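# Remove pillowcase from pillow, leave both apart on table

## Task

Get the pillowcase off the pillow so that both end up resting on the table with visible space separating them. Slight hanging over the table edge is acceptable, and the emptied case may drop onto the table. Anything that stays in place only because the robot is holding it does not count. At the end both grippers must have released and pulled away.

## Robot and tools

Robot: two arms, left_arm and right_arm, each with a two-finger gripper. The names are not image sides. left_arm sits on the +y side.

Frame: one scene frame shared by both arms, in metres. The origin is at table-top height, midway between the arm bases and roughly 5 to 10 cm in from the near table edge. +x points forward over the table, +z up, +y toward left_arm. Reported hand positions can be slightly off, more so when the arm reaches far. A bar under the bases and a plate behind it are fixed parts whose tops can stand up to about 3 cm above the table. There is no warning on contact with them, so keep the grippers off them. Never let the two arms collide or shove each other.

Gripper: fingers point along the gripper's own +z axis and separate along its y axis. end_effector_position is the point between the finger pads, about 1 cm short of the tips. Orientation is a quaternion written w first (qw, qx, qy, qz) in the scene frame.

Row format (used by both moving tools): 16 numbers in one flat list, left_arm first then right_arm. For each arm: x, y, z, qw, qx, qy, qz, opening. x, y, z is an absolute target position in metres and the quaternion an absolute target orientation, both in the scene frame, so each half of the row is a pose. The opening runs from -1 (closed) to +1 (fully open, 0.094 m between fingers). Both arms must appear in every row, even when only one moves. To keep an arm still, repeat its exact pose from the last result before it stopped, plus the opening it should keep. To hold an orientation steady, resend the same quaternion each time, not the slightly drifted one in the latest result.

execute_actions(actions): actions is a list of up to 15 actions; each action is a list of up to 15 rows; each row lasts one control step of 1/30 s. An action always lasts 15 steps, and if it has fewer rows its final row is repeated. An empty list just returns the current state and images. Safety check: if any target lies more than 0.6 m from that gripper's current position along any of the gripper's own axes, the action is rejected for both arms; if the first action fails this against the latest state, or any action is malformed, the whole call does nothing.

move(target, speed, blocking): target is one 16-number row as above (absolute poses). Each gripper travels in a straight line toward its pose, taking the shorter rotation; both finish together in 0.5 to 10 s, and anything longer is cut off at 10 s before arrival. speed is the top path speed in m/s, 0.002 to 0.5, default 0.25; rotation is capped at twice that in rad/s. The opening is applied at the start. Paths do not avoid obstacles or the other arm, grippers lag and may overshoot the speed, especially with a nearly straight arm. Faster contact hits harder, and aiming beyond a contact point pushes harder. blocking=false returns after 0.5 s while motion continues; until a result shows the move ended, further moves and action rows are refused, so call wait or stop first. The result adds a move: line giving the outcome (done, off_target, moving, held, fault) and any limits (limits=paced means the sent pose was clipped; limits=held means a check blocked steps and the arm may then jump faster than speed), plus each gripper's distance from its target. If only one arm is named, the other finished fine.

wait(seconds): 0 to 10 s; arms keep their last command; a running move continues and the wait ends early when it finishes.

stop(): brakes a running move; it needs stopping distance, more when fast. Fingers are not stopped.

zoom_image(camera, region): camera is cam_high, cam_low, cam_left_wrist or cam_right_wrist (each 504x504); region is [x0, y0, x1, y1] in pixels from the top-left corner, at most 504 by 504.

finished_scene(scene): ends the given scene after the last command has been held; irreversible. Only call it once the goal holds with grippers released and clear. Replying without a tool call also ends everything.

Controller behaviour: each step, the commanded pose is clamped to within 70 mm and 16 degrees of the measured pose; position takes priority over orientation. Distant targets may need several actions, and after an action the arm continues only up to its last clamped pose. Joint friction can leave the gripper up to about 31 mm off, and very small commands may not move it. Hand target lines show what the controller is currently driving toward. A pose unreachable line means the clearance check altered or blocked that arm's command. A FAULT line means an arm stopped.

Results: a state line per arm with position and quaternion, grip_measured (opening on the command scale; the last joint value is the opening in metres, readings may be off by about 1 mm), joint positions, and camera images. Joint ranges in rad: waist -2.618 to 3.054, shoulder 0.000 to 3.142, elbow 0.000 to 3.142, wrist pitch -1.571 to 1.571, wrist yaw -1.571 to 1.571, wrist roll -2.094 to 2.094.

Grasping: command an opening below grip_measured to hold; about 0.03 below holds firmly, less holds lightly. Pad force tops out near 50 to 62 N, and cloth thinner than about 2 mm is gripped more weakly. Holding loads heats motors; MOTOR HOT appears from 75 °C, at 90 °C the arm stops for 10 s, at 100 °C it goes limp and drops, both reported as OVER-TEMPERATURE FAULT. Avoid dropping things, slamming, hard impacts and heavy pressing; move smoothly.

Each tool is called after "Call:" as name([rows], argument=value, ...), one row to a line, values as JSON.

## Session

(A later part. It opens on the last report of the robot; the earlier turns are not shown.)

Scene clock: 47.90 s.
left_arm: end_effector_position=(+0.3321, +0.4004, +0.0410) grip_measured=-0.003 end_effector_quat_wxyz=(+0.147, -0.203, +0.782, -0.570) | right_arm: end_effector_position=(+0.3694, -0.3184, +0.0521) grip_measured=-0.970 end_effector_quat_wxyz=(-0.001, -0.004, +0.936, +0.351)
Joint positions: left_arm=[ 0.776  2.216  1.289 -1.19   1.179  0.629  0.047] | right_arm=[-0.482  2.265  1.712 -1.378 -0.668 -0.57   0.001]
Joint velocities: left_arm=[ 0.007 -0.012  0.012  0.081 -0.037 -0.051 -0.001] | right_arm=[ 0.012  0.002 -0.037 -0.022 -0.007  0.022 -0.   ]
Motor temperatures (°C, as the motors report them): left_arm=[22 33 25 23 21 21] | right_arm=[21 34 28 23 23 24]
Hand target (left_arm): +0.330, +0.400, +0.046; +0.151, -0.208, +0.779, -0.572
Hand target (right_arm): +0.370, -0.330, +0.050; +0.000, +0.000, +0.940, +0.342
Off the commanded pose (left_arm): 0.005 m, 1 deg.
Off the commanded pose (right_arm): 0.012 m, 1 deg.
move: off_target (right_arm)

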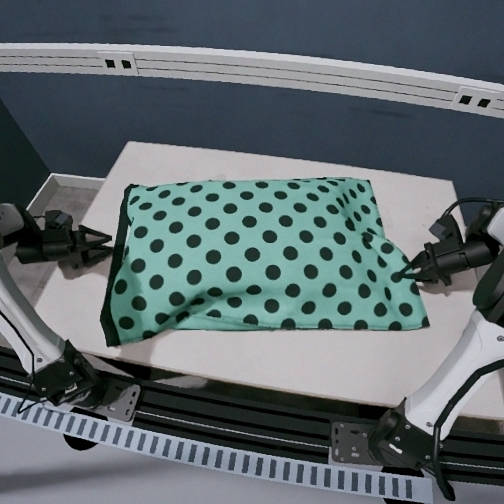

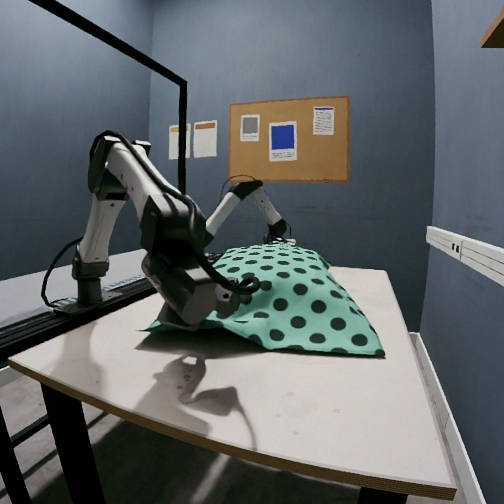

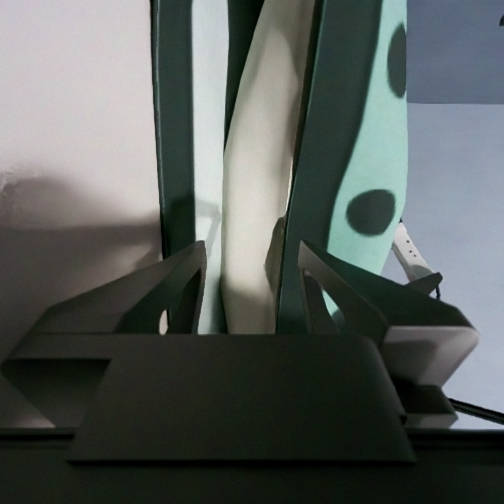

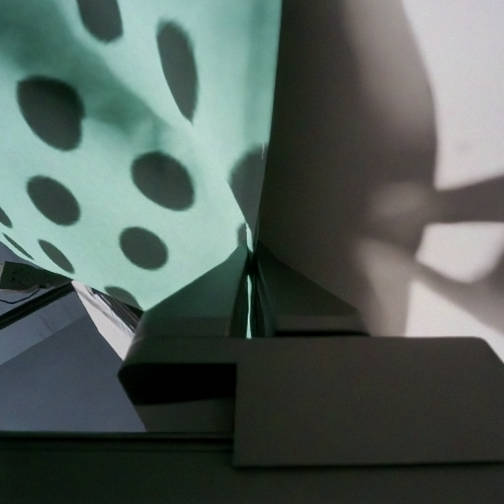

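Call:
move(target=[0.34,0.38,0.03,0.152,-0.210,0.781,-0.568,-0.2,0.37,-0.33,0.05,0,0,0.94,0.342,-1], speed=0.05)

Scene clock: 49.07 s.
left_arm: end_effector_position=(+0.3407, +0.3849, +0.0252) grip_measured=-0.198 end_effector_quat_wxyz=(+0.150, -0.210, +0.784, -0.565) | right_arm: end_effector_position=(+0.3693, -0.3185, +0.0521) grip_measured=-0.970 end_effector_quat_wxyz=(-0.001, -0.004, +0.936, +0.351)
Joint positions: left_arm=[ 0.724  2.19   1.195 -0.953  1.201  0.45   0.038] | right_arm=[-0.482  2.265  1.712 -1.378 -0.667 -0.57   0.001]
Joint velocities: left_arm=[-0.012 -0.017 -0.012  0.007 -0.007 -0.022  0.   ] | right_arm=[ 0.007  0.022  0.002 -0.007 -0.051  0.007 -0.   ]
Motor temperatures (°C, as the motors report them): left_arm=[22 33 25 23 21 21] | right_arm=[21 34 28 23 23 24]
Hand target (left_arm): +0.339, +0.380, +0.030; +0.151, -0.210, +0.781, -0.568
Hand target (right_arm): +0.370, -0.330, +0.050; -0.000, +0.000, +0.940, +0.342
Off the commanded pose (left_arm): 0.007 m, 0 deg.
Off the commanded pose (right_arm): 0.012 m, 1 deg.
move: off_target (right_arm)

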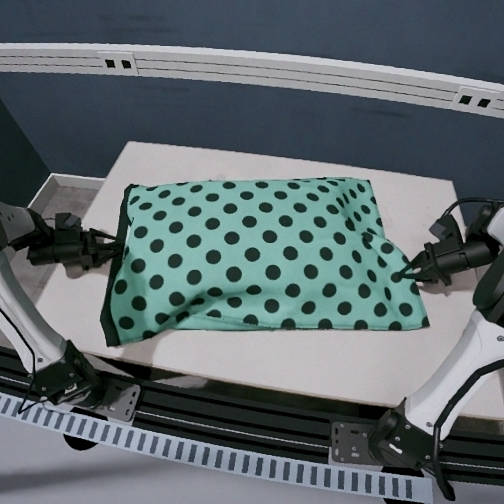

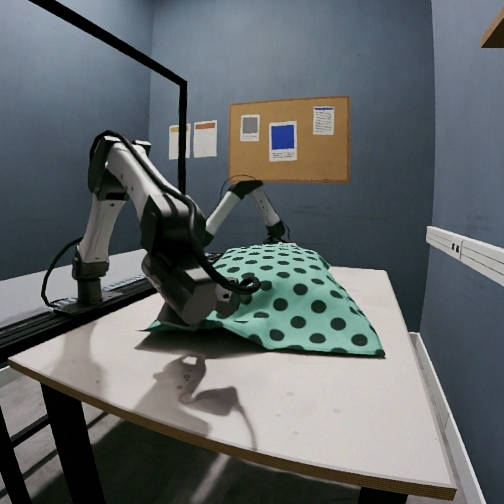

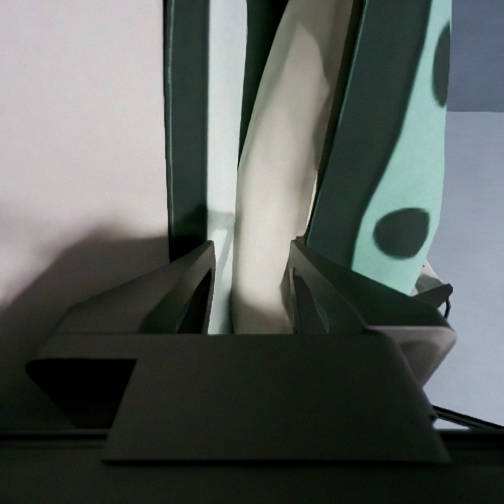

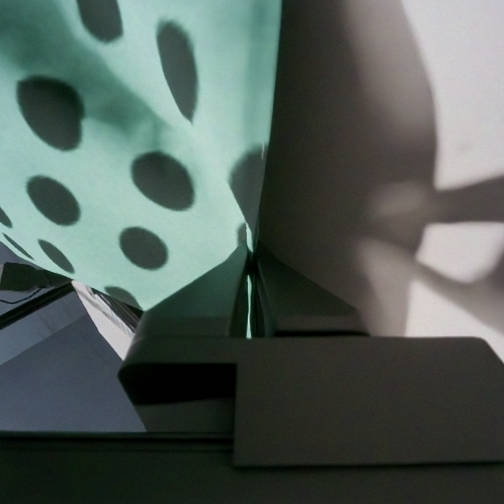

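Call:
move(target=[0.355,0.352,0.031,0.152,-0.210,0.781,-0.568,-0.2,0.37,-0.33,0.05,0,0,0.94,0.342,-1], speed=0.04)

Scene clock: 50.57 s.
left_arm: end_effector_position=(+0.3564, +0.3574, +0.0257) grip_measured=-0.198 end_effector_quat_wxyz=(+0.150, -0.212, +0.784, -0.564) | right_arm: end_effector_position=(+0.3693, -0.3185, +0.0521) grip_measured=-0.970 end_effector_quat_wxyz=(-0.001, -0.004, +0.936, +0.351)
Joint positions: left_arm=[ 0.627  2.116  1.088 -0.664  1.223  0.175  0.038] | right_arm=[-0.482  2.265  1.712 -1.378 -0.667 -0.57   0.001]
Joint velocities: left_arm=[ 0.007 -0.002 -0.007  0.066  0.007 -0.007  0.001] | right_arm=[-0.017  0.002 -0.012  0.051 -0.037  0.007 -0.   ]
Motor temperatures (°C, as the motors report them): left_arm=[22 33 25 23 22 21] | right_arm=[21 34 28 23 23 24]
Hand target (left_arm): +0.354, +0.352, +0.031; +0.151, -0.209, +0.782, -0.568
Hand target (right_arm): +0.370, -0.330, +0.050; +0.000, +0.000, +0.940, +0.342
Off the commanded pose (left_arm): 0.008 m, 1 deg.
Off the commanded pose (right_arm): 0.012 m, 1 deg.
move: off_target (right_arm)

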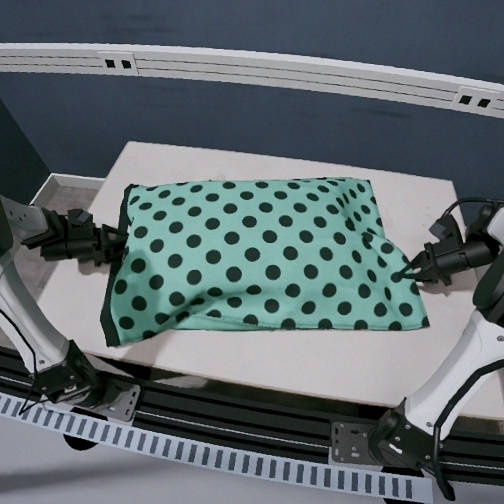

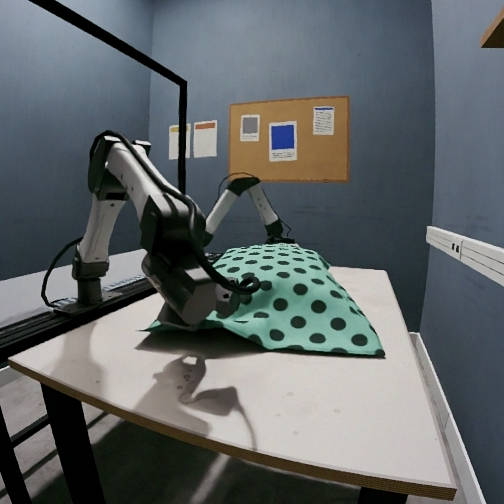

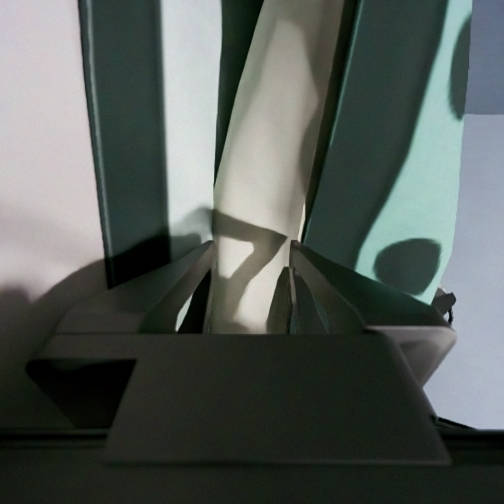

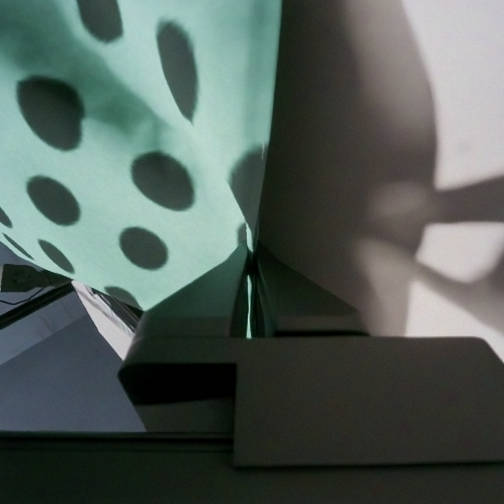

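Call:
move(target=[0.36,0.343,0.022,0.152,-0.210,0.781,-0.568,-0.15,0.37,-0.33,0.05,0,0,0.94,0.342,-1], speed=0.03)

Scene clock: 51.60 s.
left_arm: end_effector_position=(+0.3626, +0.3489, +0.0220) grip_measured=-0.153 end_effector_quat_wxyz=(+0.154, -0.212, +0.778, -0.571) | right_arm: end_effector_position=(+0.3693, -0.3185, +0.0520) grip_measured=-0.970 end_effector_quat_wxyz=(-0.001, -0.004, +0.936, +0.351)
Joint positions: left_arm=[ 0.599  2.116  1.05  -0.534  1.245  0.078  0.04 ] | right_arm=[-0.482  2.265  1.712 -1.378 -0.667 -0.57   0.001]
Joint velocities: left_arm=[-0.007 -0.002 -0.012  0.022 -0.037 -0.051  0.   ] | right_arm=[-0.027  0.012 -0.002 -0.007 -0.022  0.007 -0.001]
Motor temperatures (°C, as the motors report them): left_arm=[22 33 25 23 22 21] | right_arm=[21 34 28 23 23 24]
Hand target (left_arm): +0.360, +0.343, +0.022; +0.151, -0.209, +0.781, -0.568
Hand target (right_arm): +0.370, -0.330, +0.050; +0.000, +0.000, +0.940, +0.342
Off the commanded pose (left_arm): 0.006 m, 1 deg.
Off the commanded pose (right_arm): 0.012 m, 1 deg.
move: off_target (right_arm)

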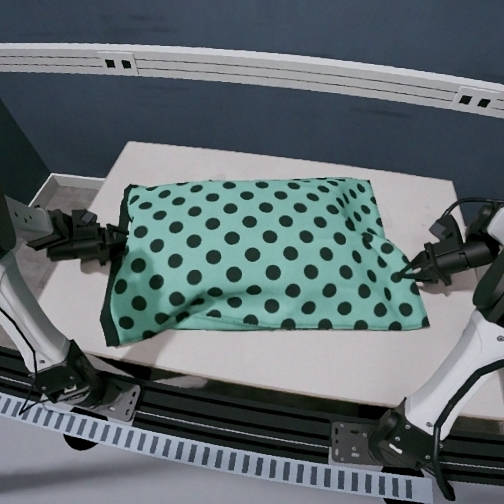

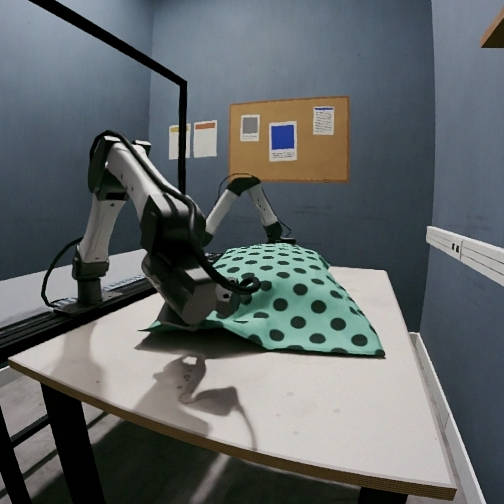

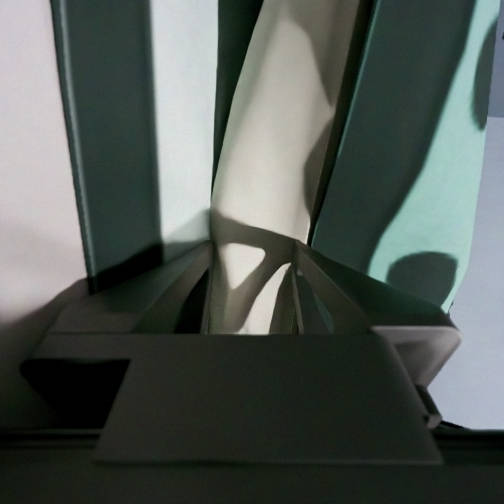

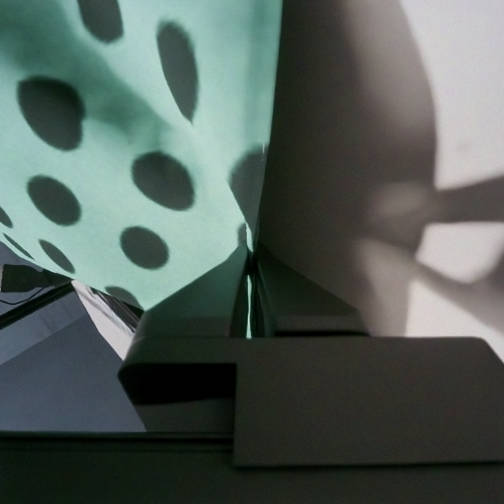

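Upper tip inside hem now. Advance more.

Call:
move(target=[0.378,0.312,0.022,0.152,-0.210,0.781,-0.568,-0.15,0.37,-0.33,0.05,0,0,0.94,0.342,-1], speed=0.03)

Scene clock: 53.33 s.
left_arm: end_effector_position=(+0.3801, +0.3188, +0.0221) grip_measured=-0.153 end_effector_quat_wxyz=(+0.154, -0.211, +0.777, -0.573) | right_arm: end_effector_position=(+0.3687, -0.3192, +0.0514) grip_measured=-0.970 end_effector_quat_wxyz=(-0.002, -0.005, +0.937, +0.349)
Joint positions: left_arm=[ 0.493  2.074  0.951 -0.177  1.237 -0.238  0.04 ] | right_arm=[-0.482  2.265  1.712 -1.378 -0.661 -0.57   0.001]
Joint velocities: left_arm=[-0.002 -0.012 -0.012 -0.022 -0.007 -0.066 -0.001] | right_arm=[-0.007 -0.002 -0.007 -0.007  0.007 -0.007 -0.001]
Motor temperatures (°C, as the motors report them): left_arm=[22 34 25 23 22 21] | right_arm=[21 35 28 23 23 24]
Hand target (left_arm): +0.377, +0.312, +0.022; +0.150, -0.209, +0.782, -0.567
Hand target (right_arm): +0.370, -0.330, +0.050; +0.000, +0.000, +0.940, +0.342
Off the commanded pose (left_arm): 0.007 m, 1 deg.
Off the commanded pose (right_arm): 0.011 m, 1 deg.
move: off_target (right_arm)

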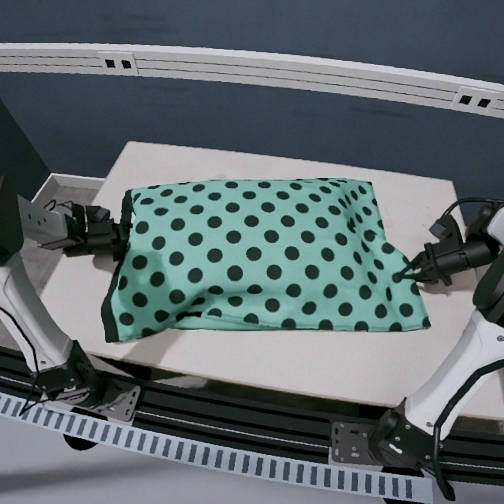

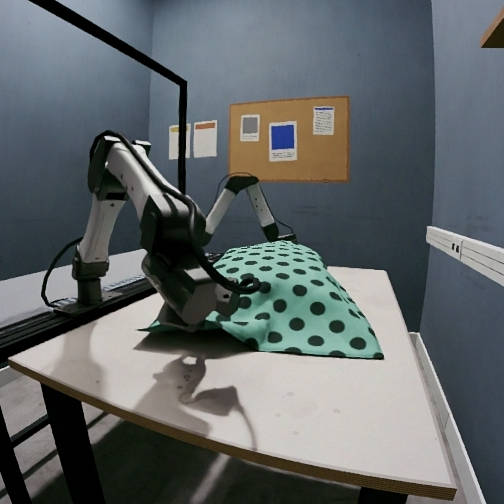

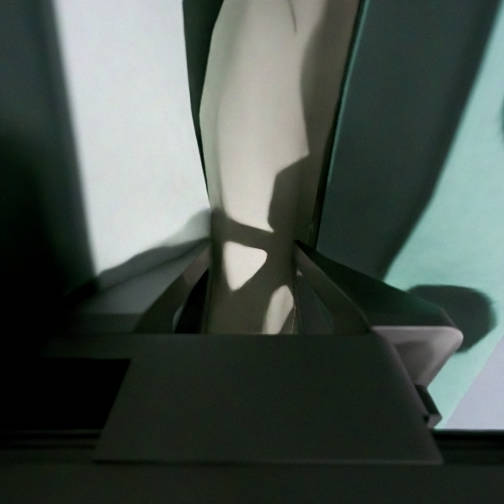

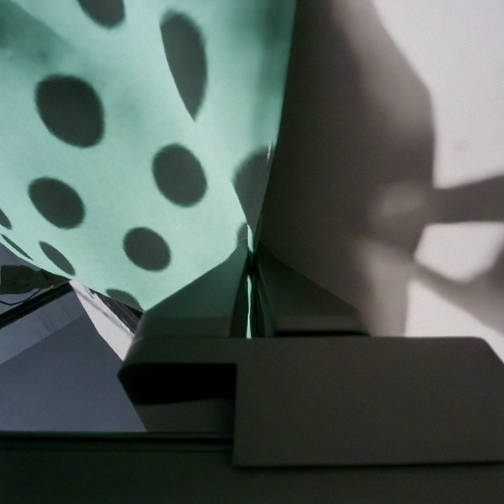

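Call:
move(target=[0.378,0.314,0.022,0.152,-0.210,0.781,-0.568,-1,0.37,-0.33,0.05,0,0,0.94,0.342,-1], speed=0.03)

Call:
move(target=[0.36,0.36,0.03,0.152,-0.210,0.781,-0.568,-1,0.37,-0.33,0.05,0,0,0.94,0.342,-1], speed=0.04)

Scene clock: 54.27 s.
left_arm: end_effector_position=(+0.3807, +0.3185, +0.0237) grip_measured=-0.976 end_effector_quat_wxyz=(+0.153, -0.212, +0.773, -0.577) | right_arm: end_effector_position=(+0.3687, -0.3193, +0.0514) grip_measured=-0.970 end_effector_quat_wxyz=(-0.002, -0.005, +0.937, +0.348)
Joint positions: left_arm=[ 0.493  2.074  0.949 -0.167  1.247 -0.252  0.001] | right_arm=[-0.482  2.265  1.712 -1.378 -0.66  -0.57   0.001]
Joint velocities: left_arm=[ 0.007  0.002 -0.007  0.037 -0.051 -0.081  0.001] | right_arm=[ 0.007 -0.012 -0.012  0.037  0.037 -0.022  0.   ]
Motor temperatures (°C, as the motors report them): left_arm=[22 34 25 23 22 21] | right_arm=[21 35 28 23 23 24]
Hand target (left_arm): +0.378, +0.314, +0.022; +0.152, -0.210, +0.781, -0.568
Hand target (right_arm): +0.370, -0.330, +0.050; +0.000, +0.000, +0.940, +0.342
Off the commanded pose (left_arm): 0.006 m, 1 deg.
Off the commanded pose (right_arm): 0.011 m, 1 deg.
move: off_target (right_arm)

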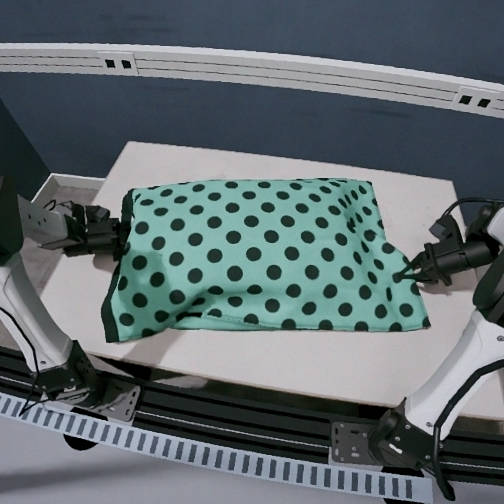

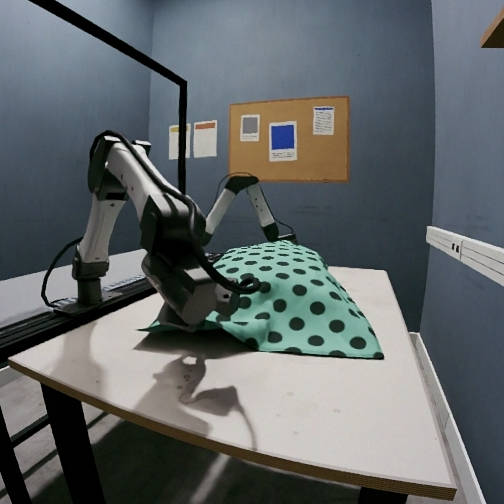

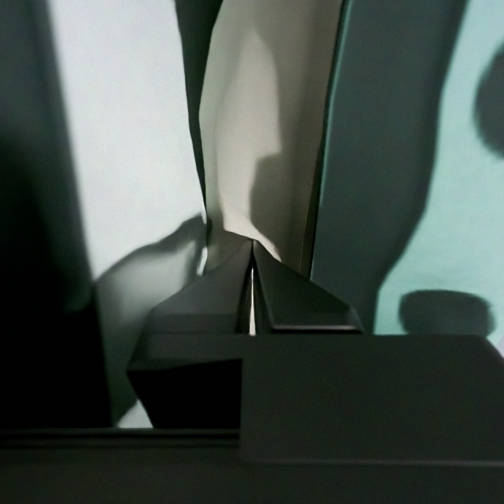

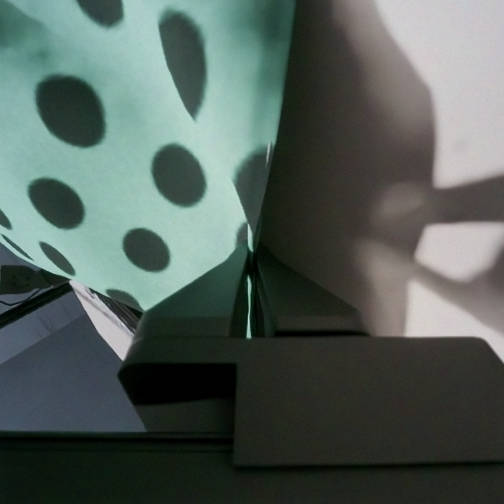

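Scene clock: 55.97 s.
left_arm: end_effector_position=(+0.3591, +0.3569, +0.0309) grip_measured=-0.977 end_effector_quat_wxyz=(+0.153, -0.213, +0.778, -0.571) | right_arm: end_effector_position=(+0.3687, -0.3193, +0.0514) grip_measured=-0.970 end_effector_quat_wxyz=(-0.002, -0.005, +0.937, +0.348)
Joint positions: left_arm=[ 0.625  2.11   1.091 -0.662  1.242  0.161  0.001] | right_arm=[-0.482  2.265  1.712 -1.378 -0.66  -0.57   0.001]
Joint velocities: left_arm=[-0.012 -0.002  0.002 -0.022 -0.051  0.037 -0.001] | right_arm=[-0.012 -0.007  0.012  0.007 -0.007  0.007 -0.   ]
Motor temperatures (°C, as the motors report them): left_arm=[22 34 25 23 22 21] | right_arm=[21 35 28 23 23 24]
Hand target (left_arm): +0.361, +0.360, +0.030; +0.154, -0.211, +0.780, -0.569
Hand target (right_arm): +0.370, -0.330, +0.050; +0.000, +0.000, +0.940, +0.342
Off the commanded pose (left_arm): 0.003 m, 1 deg.
Off the commanded pose (right_arm): 0.011 m, 1 deg.
move: off_target (right_arm)

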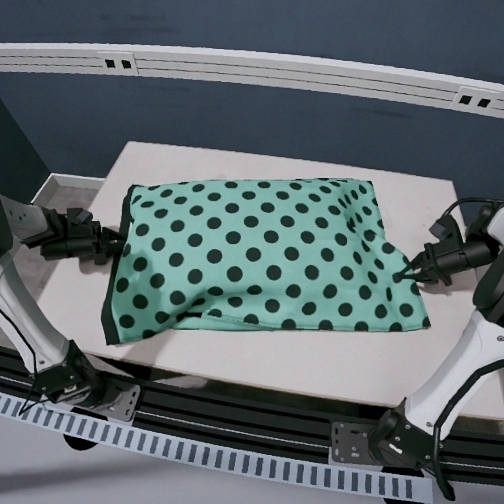

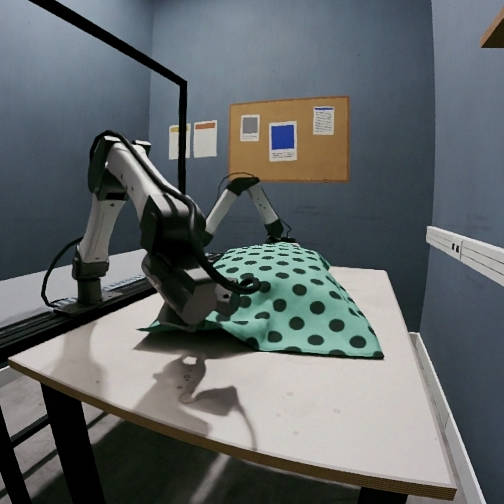

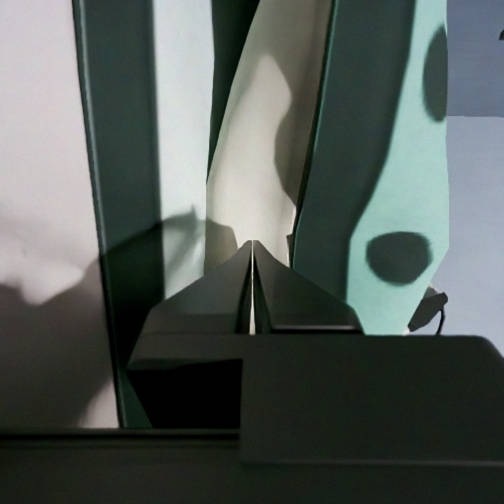

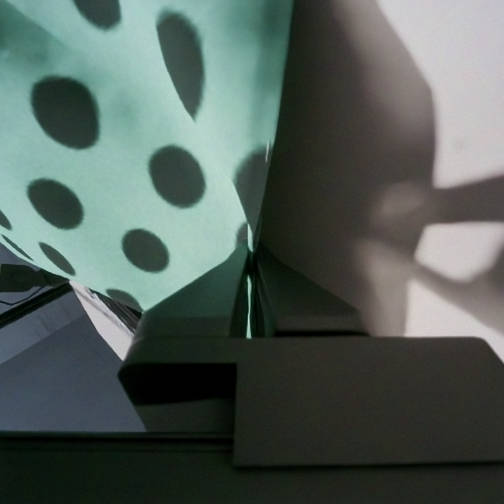

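Call:
move(target=[0.352,0.368,0.014,0.152,-0.210,0.781,-0.568,-0.2,0.37,-0.33,0.05,0,0,0.94,0.342,-1], speed=0.03)

Scene clock: 57.23 s.
left_arm: end_effector_position=(+0.3517, +0.3634, +0.0218) grip_measured=-0.203 end_effector_quat_wxyz=(+0.151, -0.214, +0.775, -0.575) | right_arm: end_effector_position=(+0.3687, -0.3193, +0.0514) grip_measured=-0.970 end_effector_quat_wxyz=(-0.002, -0.005, +0.937, +0.348)
Joint positions: left_arm=[ 0.656  2.159  1.111 -0.735  1.246  0.26   0.037] | right_arm=[-0.482  2.265  1.712 -1.378 -0.66  -0.57   0.001]
Joint velocities: left_arm=[ 0.002  0.002  0.022 -0.007 -0.007  0.037 -0.   ] | right_arm=[-0.007 -0.007  0.002  0.007 -0.095  0.022 -0.   ]
Motor temperatures (°C, as the motors report them): left_arm=[22 34 26 23 22 21] | right_arm=[21 35 28 23 23 24]
Hand target (left_arm): +0.352, +0.368, +0.014; +0.153, -0.211, +0.781, -0.568
Hand target (right_arm): +0.370, -0.330, +0.050; +0.000, +0.000, +0.940, +0.342
Off the commanded pose (left_arm): 0.009 m, 1 deg.
Off the commanded pose (right_arm): 0.011 m, 1 deg.
move: off_target (right_arm)

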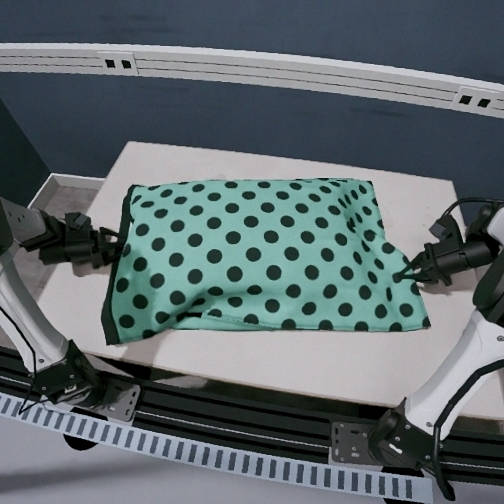

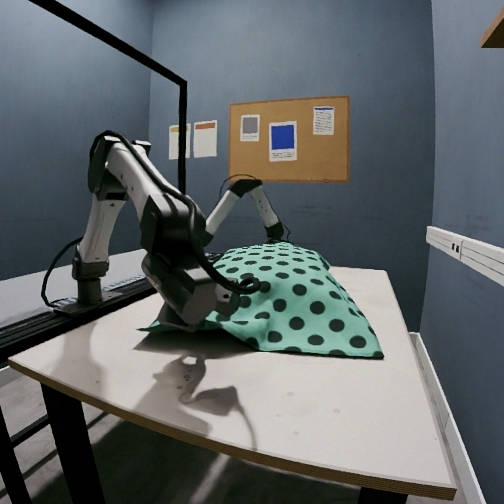

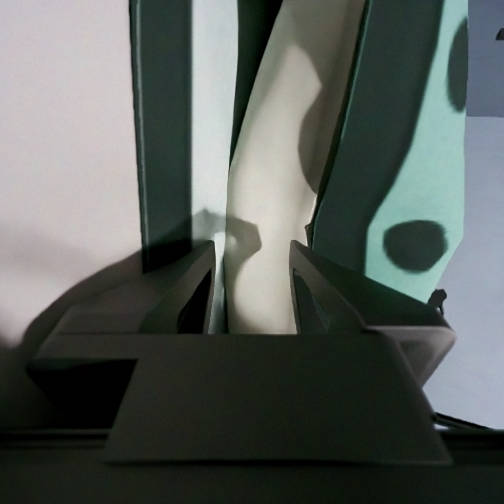

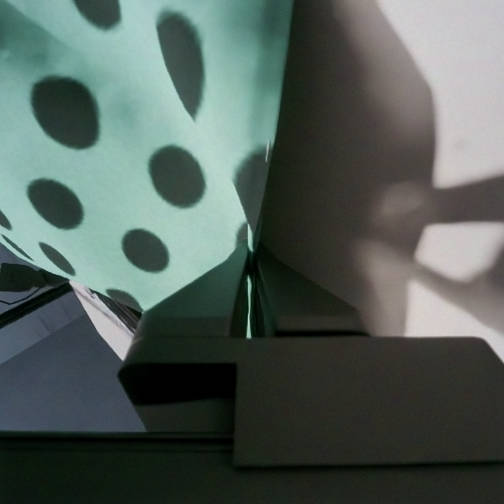

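Call:
move(target=[0.355,0.36,0.002,0.152,-0.210,0.781,-0.568,-0.15,0.37,-0.33,0.05,0,0,0.94,0.342,-1], speed=0.03)

Scene clock: 58.23 s.
left_arm: end_effector_position=(+0.3563, +0.3655, +0.0225) grip_measured=-0.153 end_effector_quat_wxyz=(+0.156, -0.221, +0.768, -0.580) | right_arm: end_effector_position=(+0.3687, -0.3193, +0.0514) grip_measured=-0.970 end_effector_quat_wxyz=(-0.002, -0.005, +0.937, +0.348)
Joint positions: left_arm=[ 0.656  2.162  1.112 -0.698  1.264  0.22   0.04 ] | right_arm=[-0.482  2.265  1.712 -1.378 -0.66  -0.57   0.001]
Joint velocities: left_arm=[-0.007 -0.012 -0.022  0.037  0.051 -0.081 -0.002] | right_arm=[-0.002 -0.007 -0.002 -0.022  0.022 -0.007 -0.001]
Motor temperatures (°C, as the motors report them): left_arm=[22 34 26 23 22 21] | right_arm=[21 36 29 23 23 24]
Hand target (left_arm): +0.353, +0.360, +0.003; +0.151, -0.209, +0.781, -0.569
Hand target (right_arm): +0.370, -0.330, +0.050; +0.000, +0.000, +0.940, +0.342
Off the commanded pose (left_arm): 0.021 m, 2 deg.
Off the commanded pose (right_arm): 0.011 m, 1 deg.
move: off_target (left_arm, right_arm)

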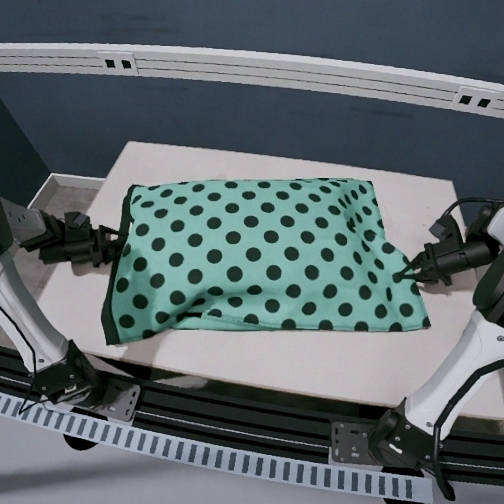

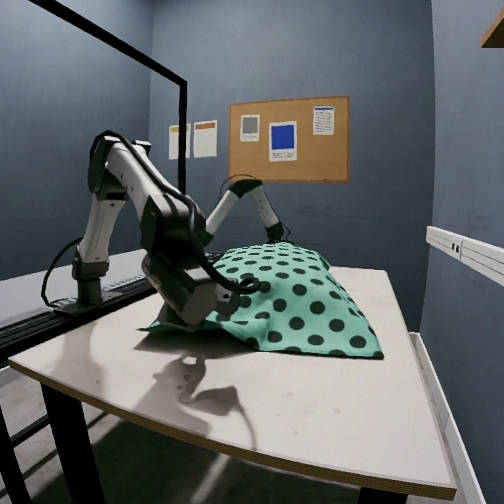

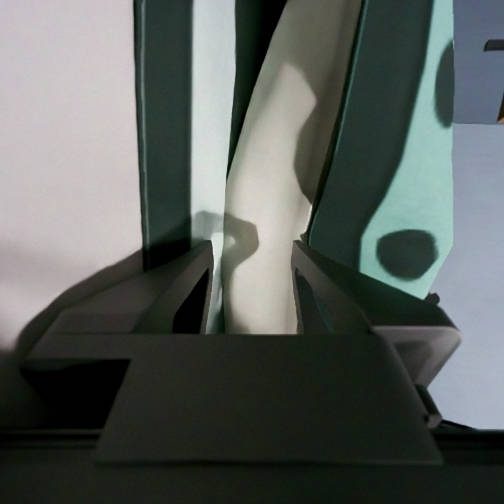

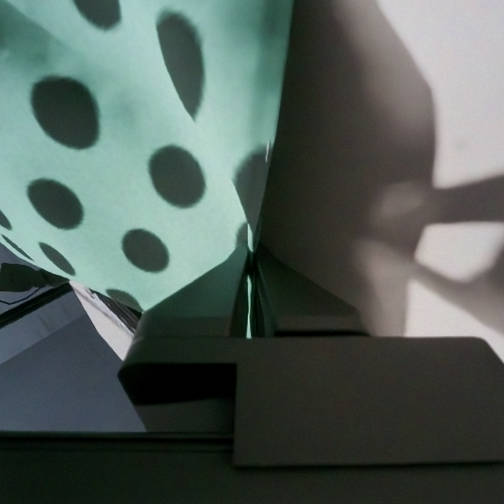

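Call:
move(target=[0.348,0.375,0.045,0.120,-0.230,0.857,-0.446,-0.2,0.37,-0.33,0.05,0,0,0.94,0.342,-1], speed=0.05)

Call:
move(target=[0.352,0.365,0.02,0.120,-0.230,0.857,-0.446,-0.2,0.37,-0.33,0.05,0,0,0.94,0.342,-1], speed=0.03)

Scene clock: 62.10 s.
left_arm: end_effector_position=(+0.3480, +0.3778, +0.0375) grip_measured=-0.198 end_effector_quat_wxyz=(+0.121, -0.235, +0.854, -0.449) | right_arm: end_effector_position=(+0.3687, -0.3193, +0.0514) grip_measured=-0.970 end_effector_quat_wxyz=(-0.002, -0.005, +0.937, +0.348)
Joint positions: left_arm=[ 0.625  1.953  1.112 -0.751  0.947  0.082  0.038] | right_arm=[-0.482  2.265  1.712 -1.378 -0.66  -0.57   0.001]
Joint velocities: left_arm=[-0.007 -0.007 -0.007 -0.051  0.022 -0.007  0.   ] | right_arm=[ 0.007 -0.002 -0.012 -0.066 -0.037  0.022  0.   ]
Motor temperatures (°C, as the motors report them): left_arm=[22 34 26 23 22 21] | right_arm=[21 36 29 23 23 24]
Hand target (left_arm): +0.349, +0.375, +0.044; +0.122, -0.231, +0.857, -0.445
Hand target (right_arm): +0.370, -0.330, +0.050; +0.000, +0.000, +0.940, +0.342
Off the commanded pose (left_arm): 0.008 m, 1 deg.
Off the commanded pose (right_arm): 0.011 m, 1 deg.
move: off_target (right_arm)

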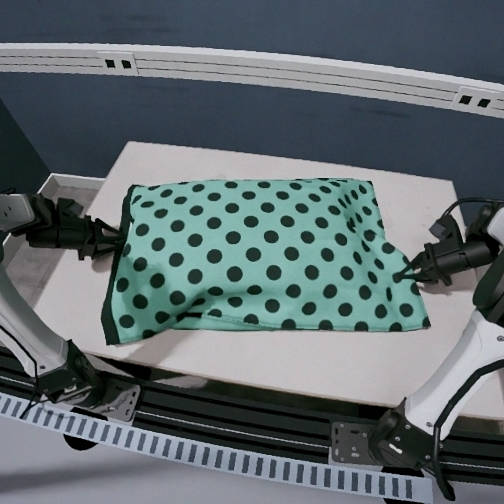

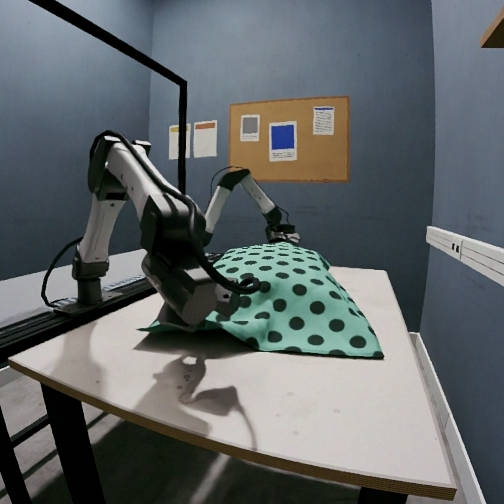

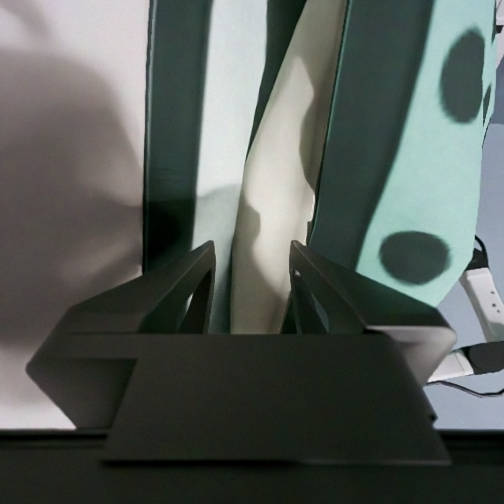

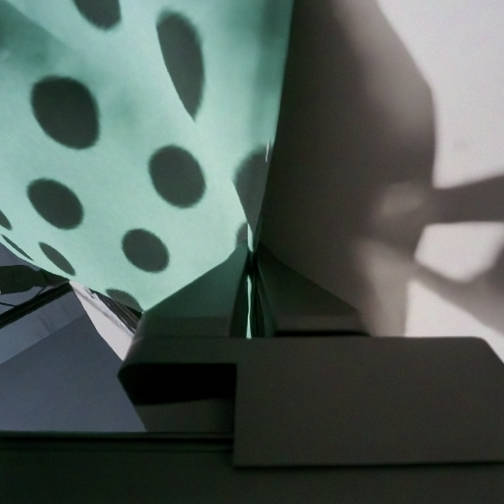

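Scene clock: 63.17 s.
left_arm: end_effector_position=(+0.3561, +0.3714, +0.0270) grip_measured=-0.198 end_effector_quat_wxyz=(+0.133, -0.227, +0.857, -0.444) | right_arm: end_effector_position=(+0.3687, -0.3193, +0.0514) grip_measured=-0.970 end_effector_quat_wxyz=(-0.002, -0.005, +0.937, +0.348)
Joint positions: left_arm=[ 0.595  1.966  1.081 -0.643  0.943  0.038  0.038] | right_arm=[-0.482  2.265  1.712 -1.378 -0.66  -0.57   0.001]
Joint velocities: left_arm=[ 0.007 -0.012 -0.022 -0.007  0.022  0.037  0.   ] | right_arm=[ 0.012  0.002  0.027 -0.007 -0.022  0.022  0.001]
Motor temperatures (°C, as the motors report them): left_arm=[22 34 26 23 22 21] | right_arm=[21 36 29 23 23 24]
Hand target (left_arm): +0.351, +0.365, +0.020; +0.120, -0.230, +0.857, -0.446
Hand target (right_arm): +0.370, -0.330, +0.050; +0.000, +0.000, +0.940, +0.342
Off the commanded pose (left_arm): 0.010 m, 2 deg.
Off the commanded pose (right_arm): 0.011 m, 1 deg.
move: off_target (right_arm)

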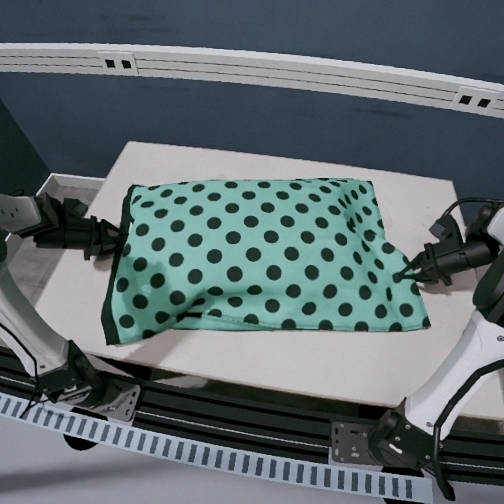

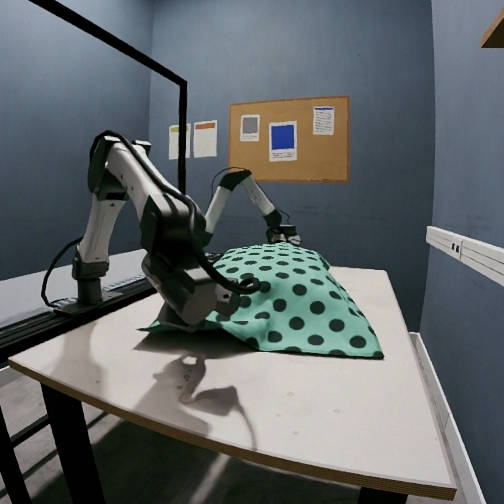

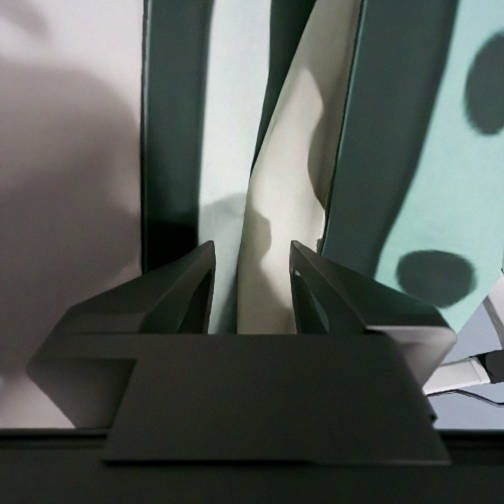

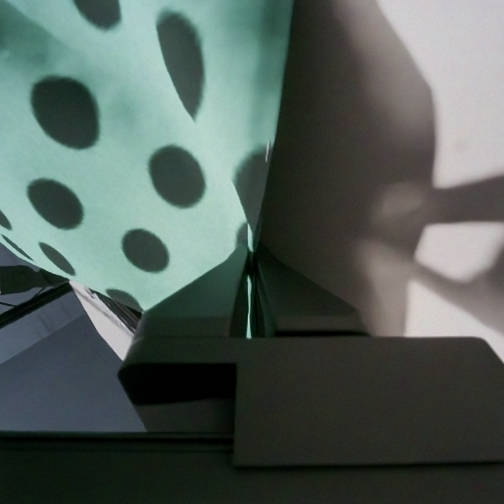

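Call:
move(target=[0.365,0.342,0.014,0.120,-0.230,0.857,-0.446,-0.2,0.37,-0.33,0.05,0,0,0.94,0.342,-1], speed=0.03)

Scene clock: 64.63 s.
left_arm: end_effector_position=(+0.3693, +0.3485, +0.0202) grip_measured=-0.198 end_effector_quat_wxyz=(+0.131, -0.227, +0.857, -0.444) | right_arm: end_effector_position=(+0.3687, -0.3193, +0.0514) grip_measured=-0.970 end_effector_quat_wxyz=(-0.002, -0.005, +0.937, +0.348)
Joint positions: left_arm=[ 0.515  1.966  1.04  -0.498  0.936 -0.095  0.038] | right_arm=[-0.482  2.265  1.712 -1.378 -0.66  -0.57   0.001]
Joint velocities: left_arm=[-0.012 -0.007  0.002  0.037 -0.022 -0.007  0.001] | right_arm=[-0.007  0.012 -0.002 -0.037 -0.022  0.081 -0.   ]
Motor temperatures (°C, as the motors report them): left_arm=[22 34 26 23 22 21] | right_arm=[21 37 29 23 23 24]
Hand target (left_arm): +0.364, +0.342, +0.014; +0.119, -0.230, +0.857, -0.445
Hand target (right_arm): +0.370, -0.330, +0.050; +0.000, +0.000, +0.940, +0.342
Off the commanded pose (left_arm): 0.010 m, 1 deg.
Off the commanded pose (right_arm): 0.011 m, 1 deg.
move: off_target (right_arm)

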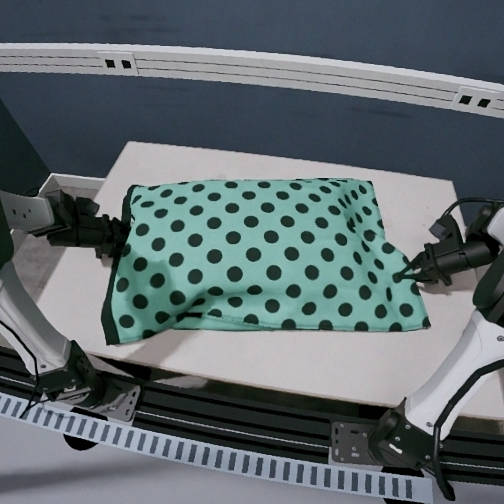

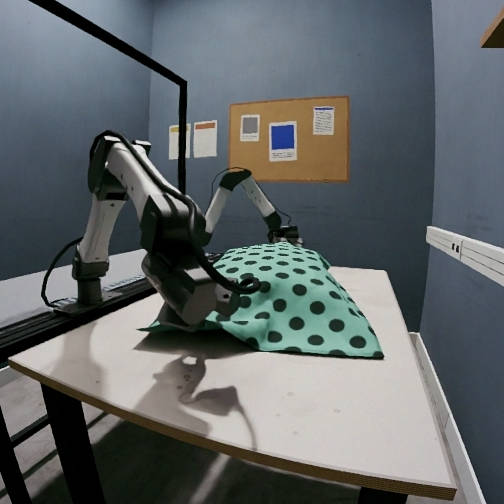

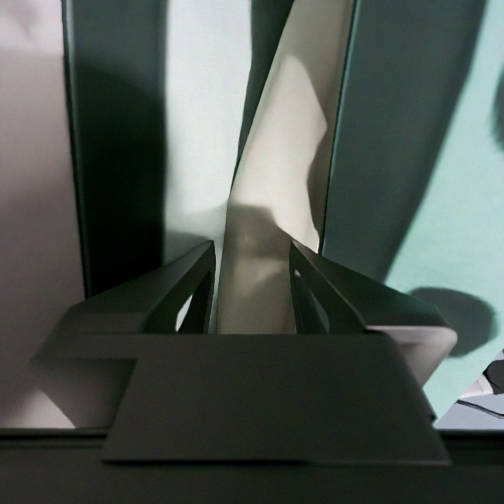

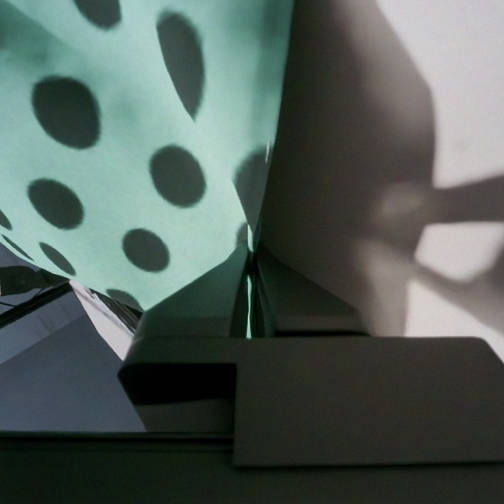

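Call:
move(target=[0.375,0.322,0.010,0.120,-0.230,0.857,-0.446,-0.1,0.37,-0.33,0.05,0,0,0.94,0.342,-1], speed=0.03)

Scene clock: 66.00 s.
left_arm: end_effector_position=(+0.3839, +0.3311, +0.0209) grip_measured=-0.103 end_effector_quat_wxyz=(+0.139, -0.224, +0.852, -0.452) | right_arm: end_effector_position=(+0.3687, -0.3193, +0.0514) grip_measured=-0.970 end_effector_quat_wxyz=(-0.002, -0.005, +0.937, +0.348)
Joint positions: left_arm=[ 0.454  1.966  1.019 -0.373  0.943 -0.206  0.042] | right_arm=[-0.482  2.265  1.712 -1.378 -0.66  -0.57   0.001]
Joint velocities: left_arm=[ 0.012  0.007 -0.007  0.022  0.007  0.022  0.   ] | right_arm=[ 0.012 -0.007  0.007 -0.095 -0.037 -0.037  0.001]
Motor temperatures (°C, as the motors report them): left_arm=[22 34 26 23 22 21] | right_arm=[21 37 29 23 23 24]
Hand target (left_arm): +0.374, +0.322, +0.010; +0.119, -0.230, +0.857, -0.445
Hand target (right_arm): +0.370, -0.330, +0.050; +0.000, +0.000, +0.940, +0.342
Off the commanded pose (left_arm): 0.017 m, 2 deg.
Off the commanded pose (right_arm): 0.011 m, 1 deg.
move: off_target (left_arm, right_arm)

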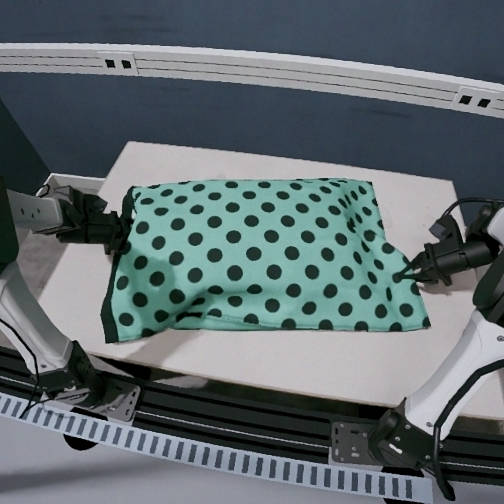

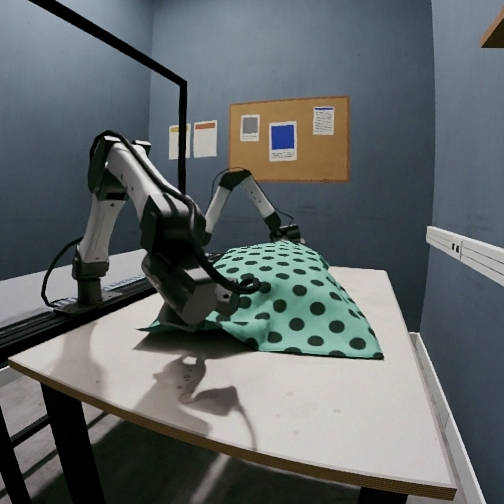

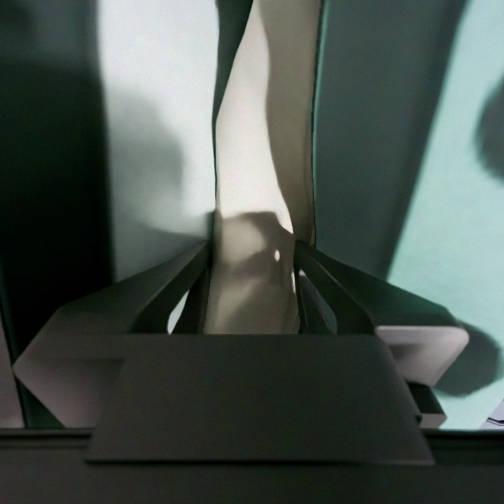

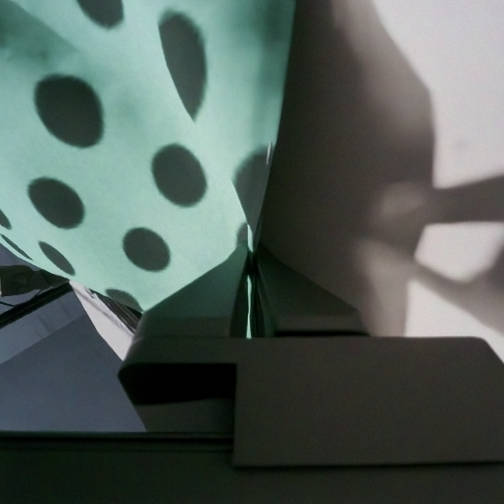

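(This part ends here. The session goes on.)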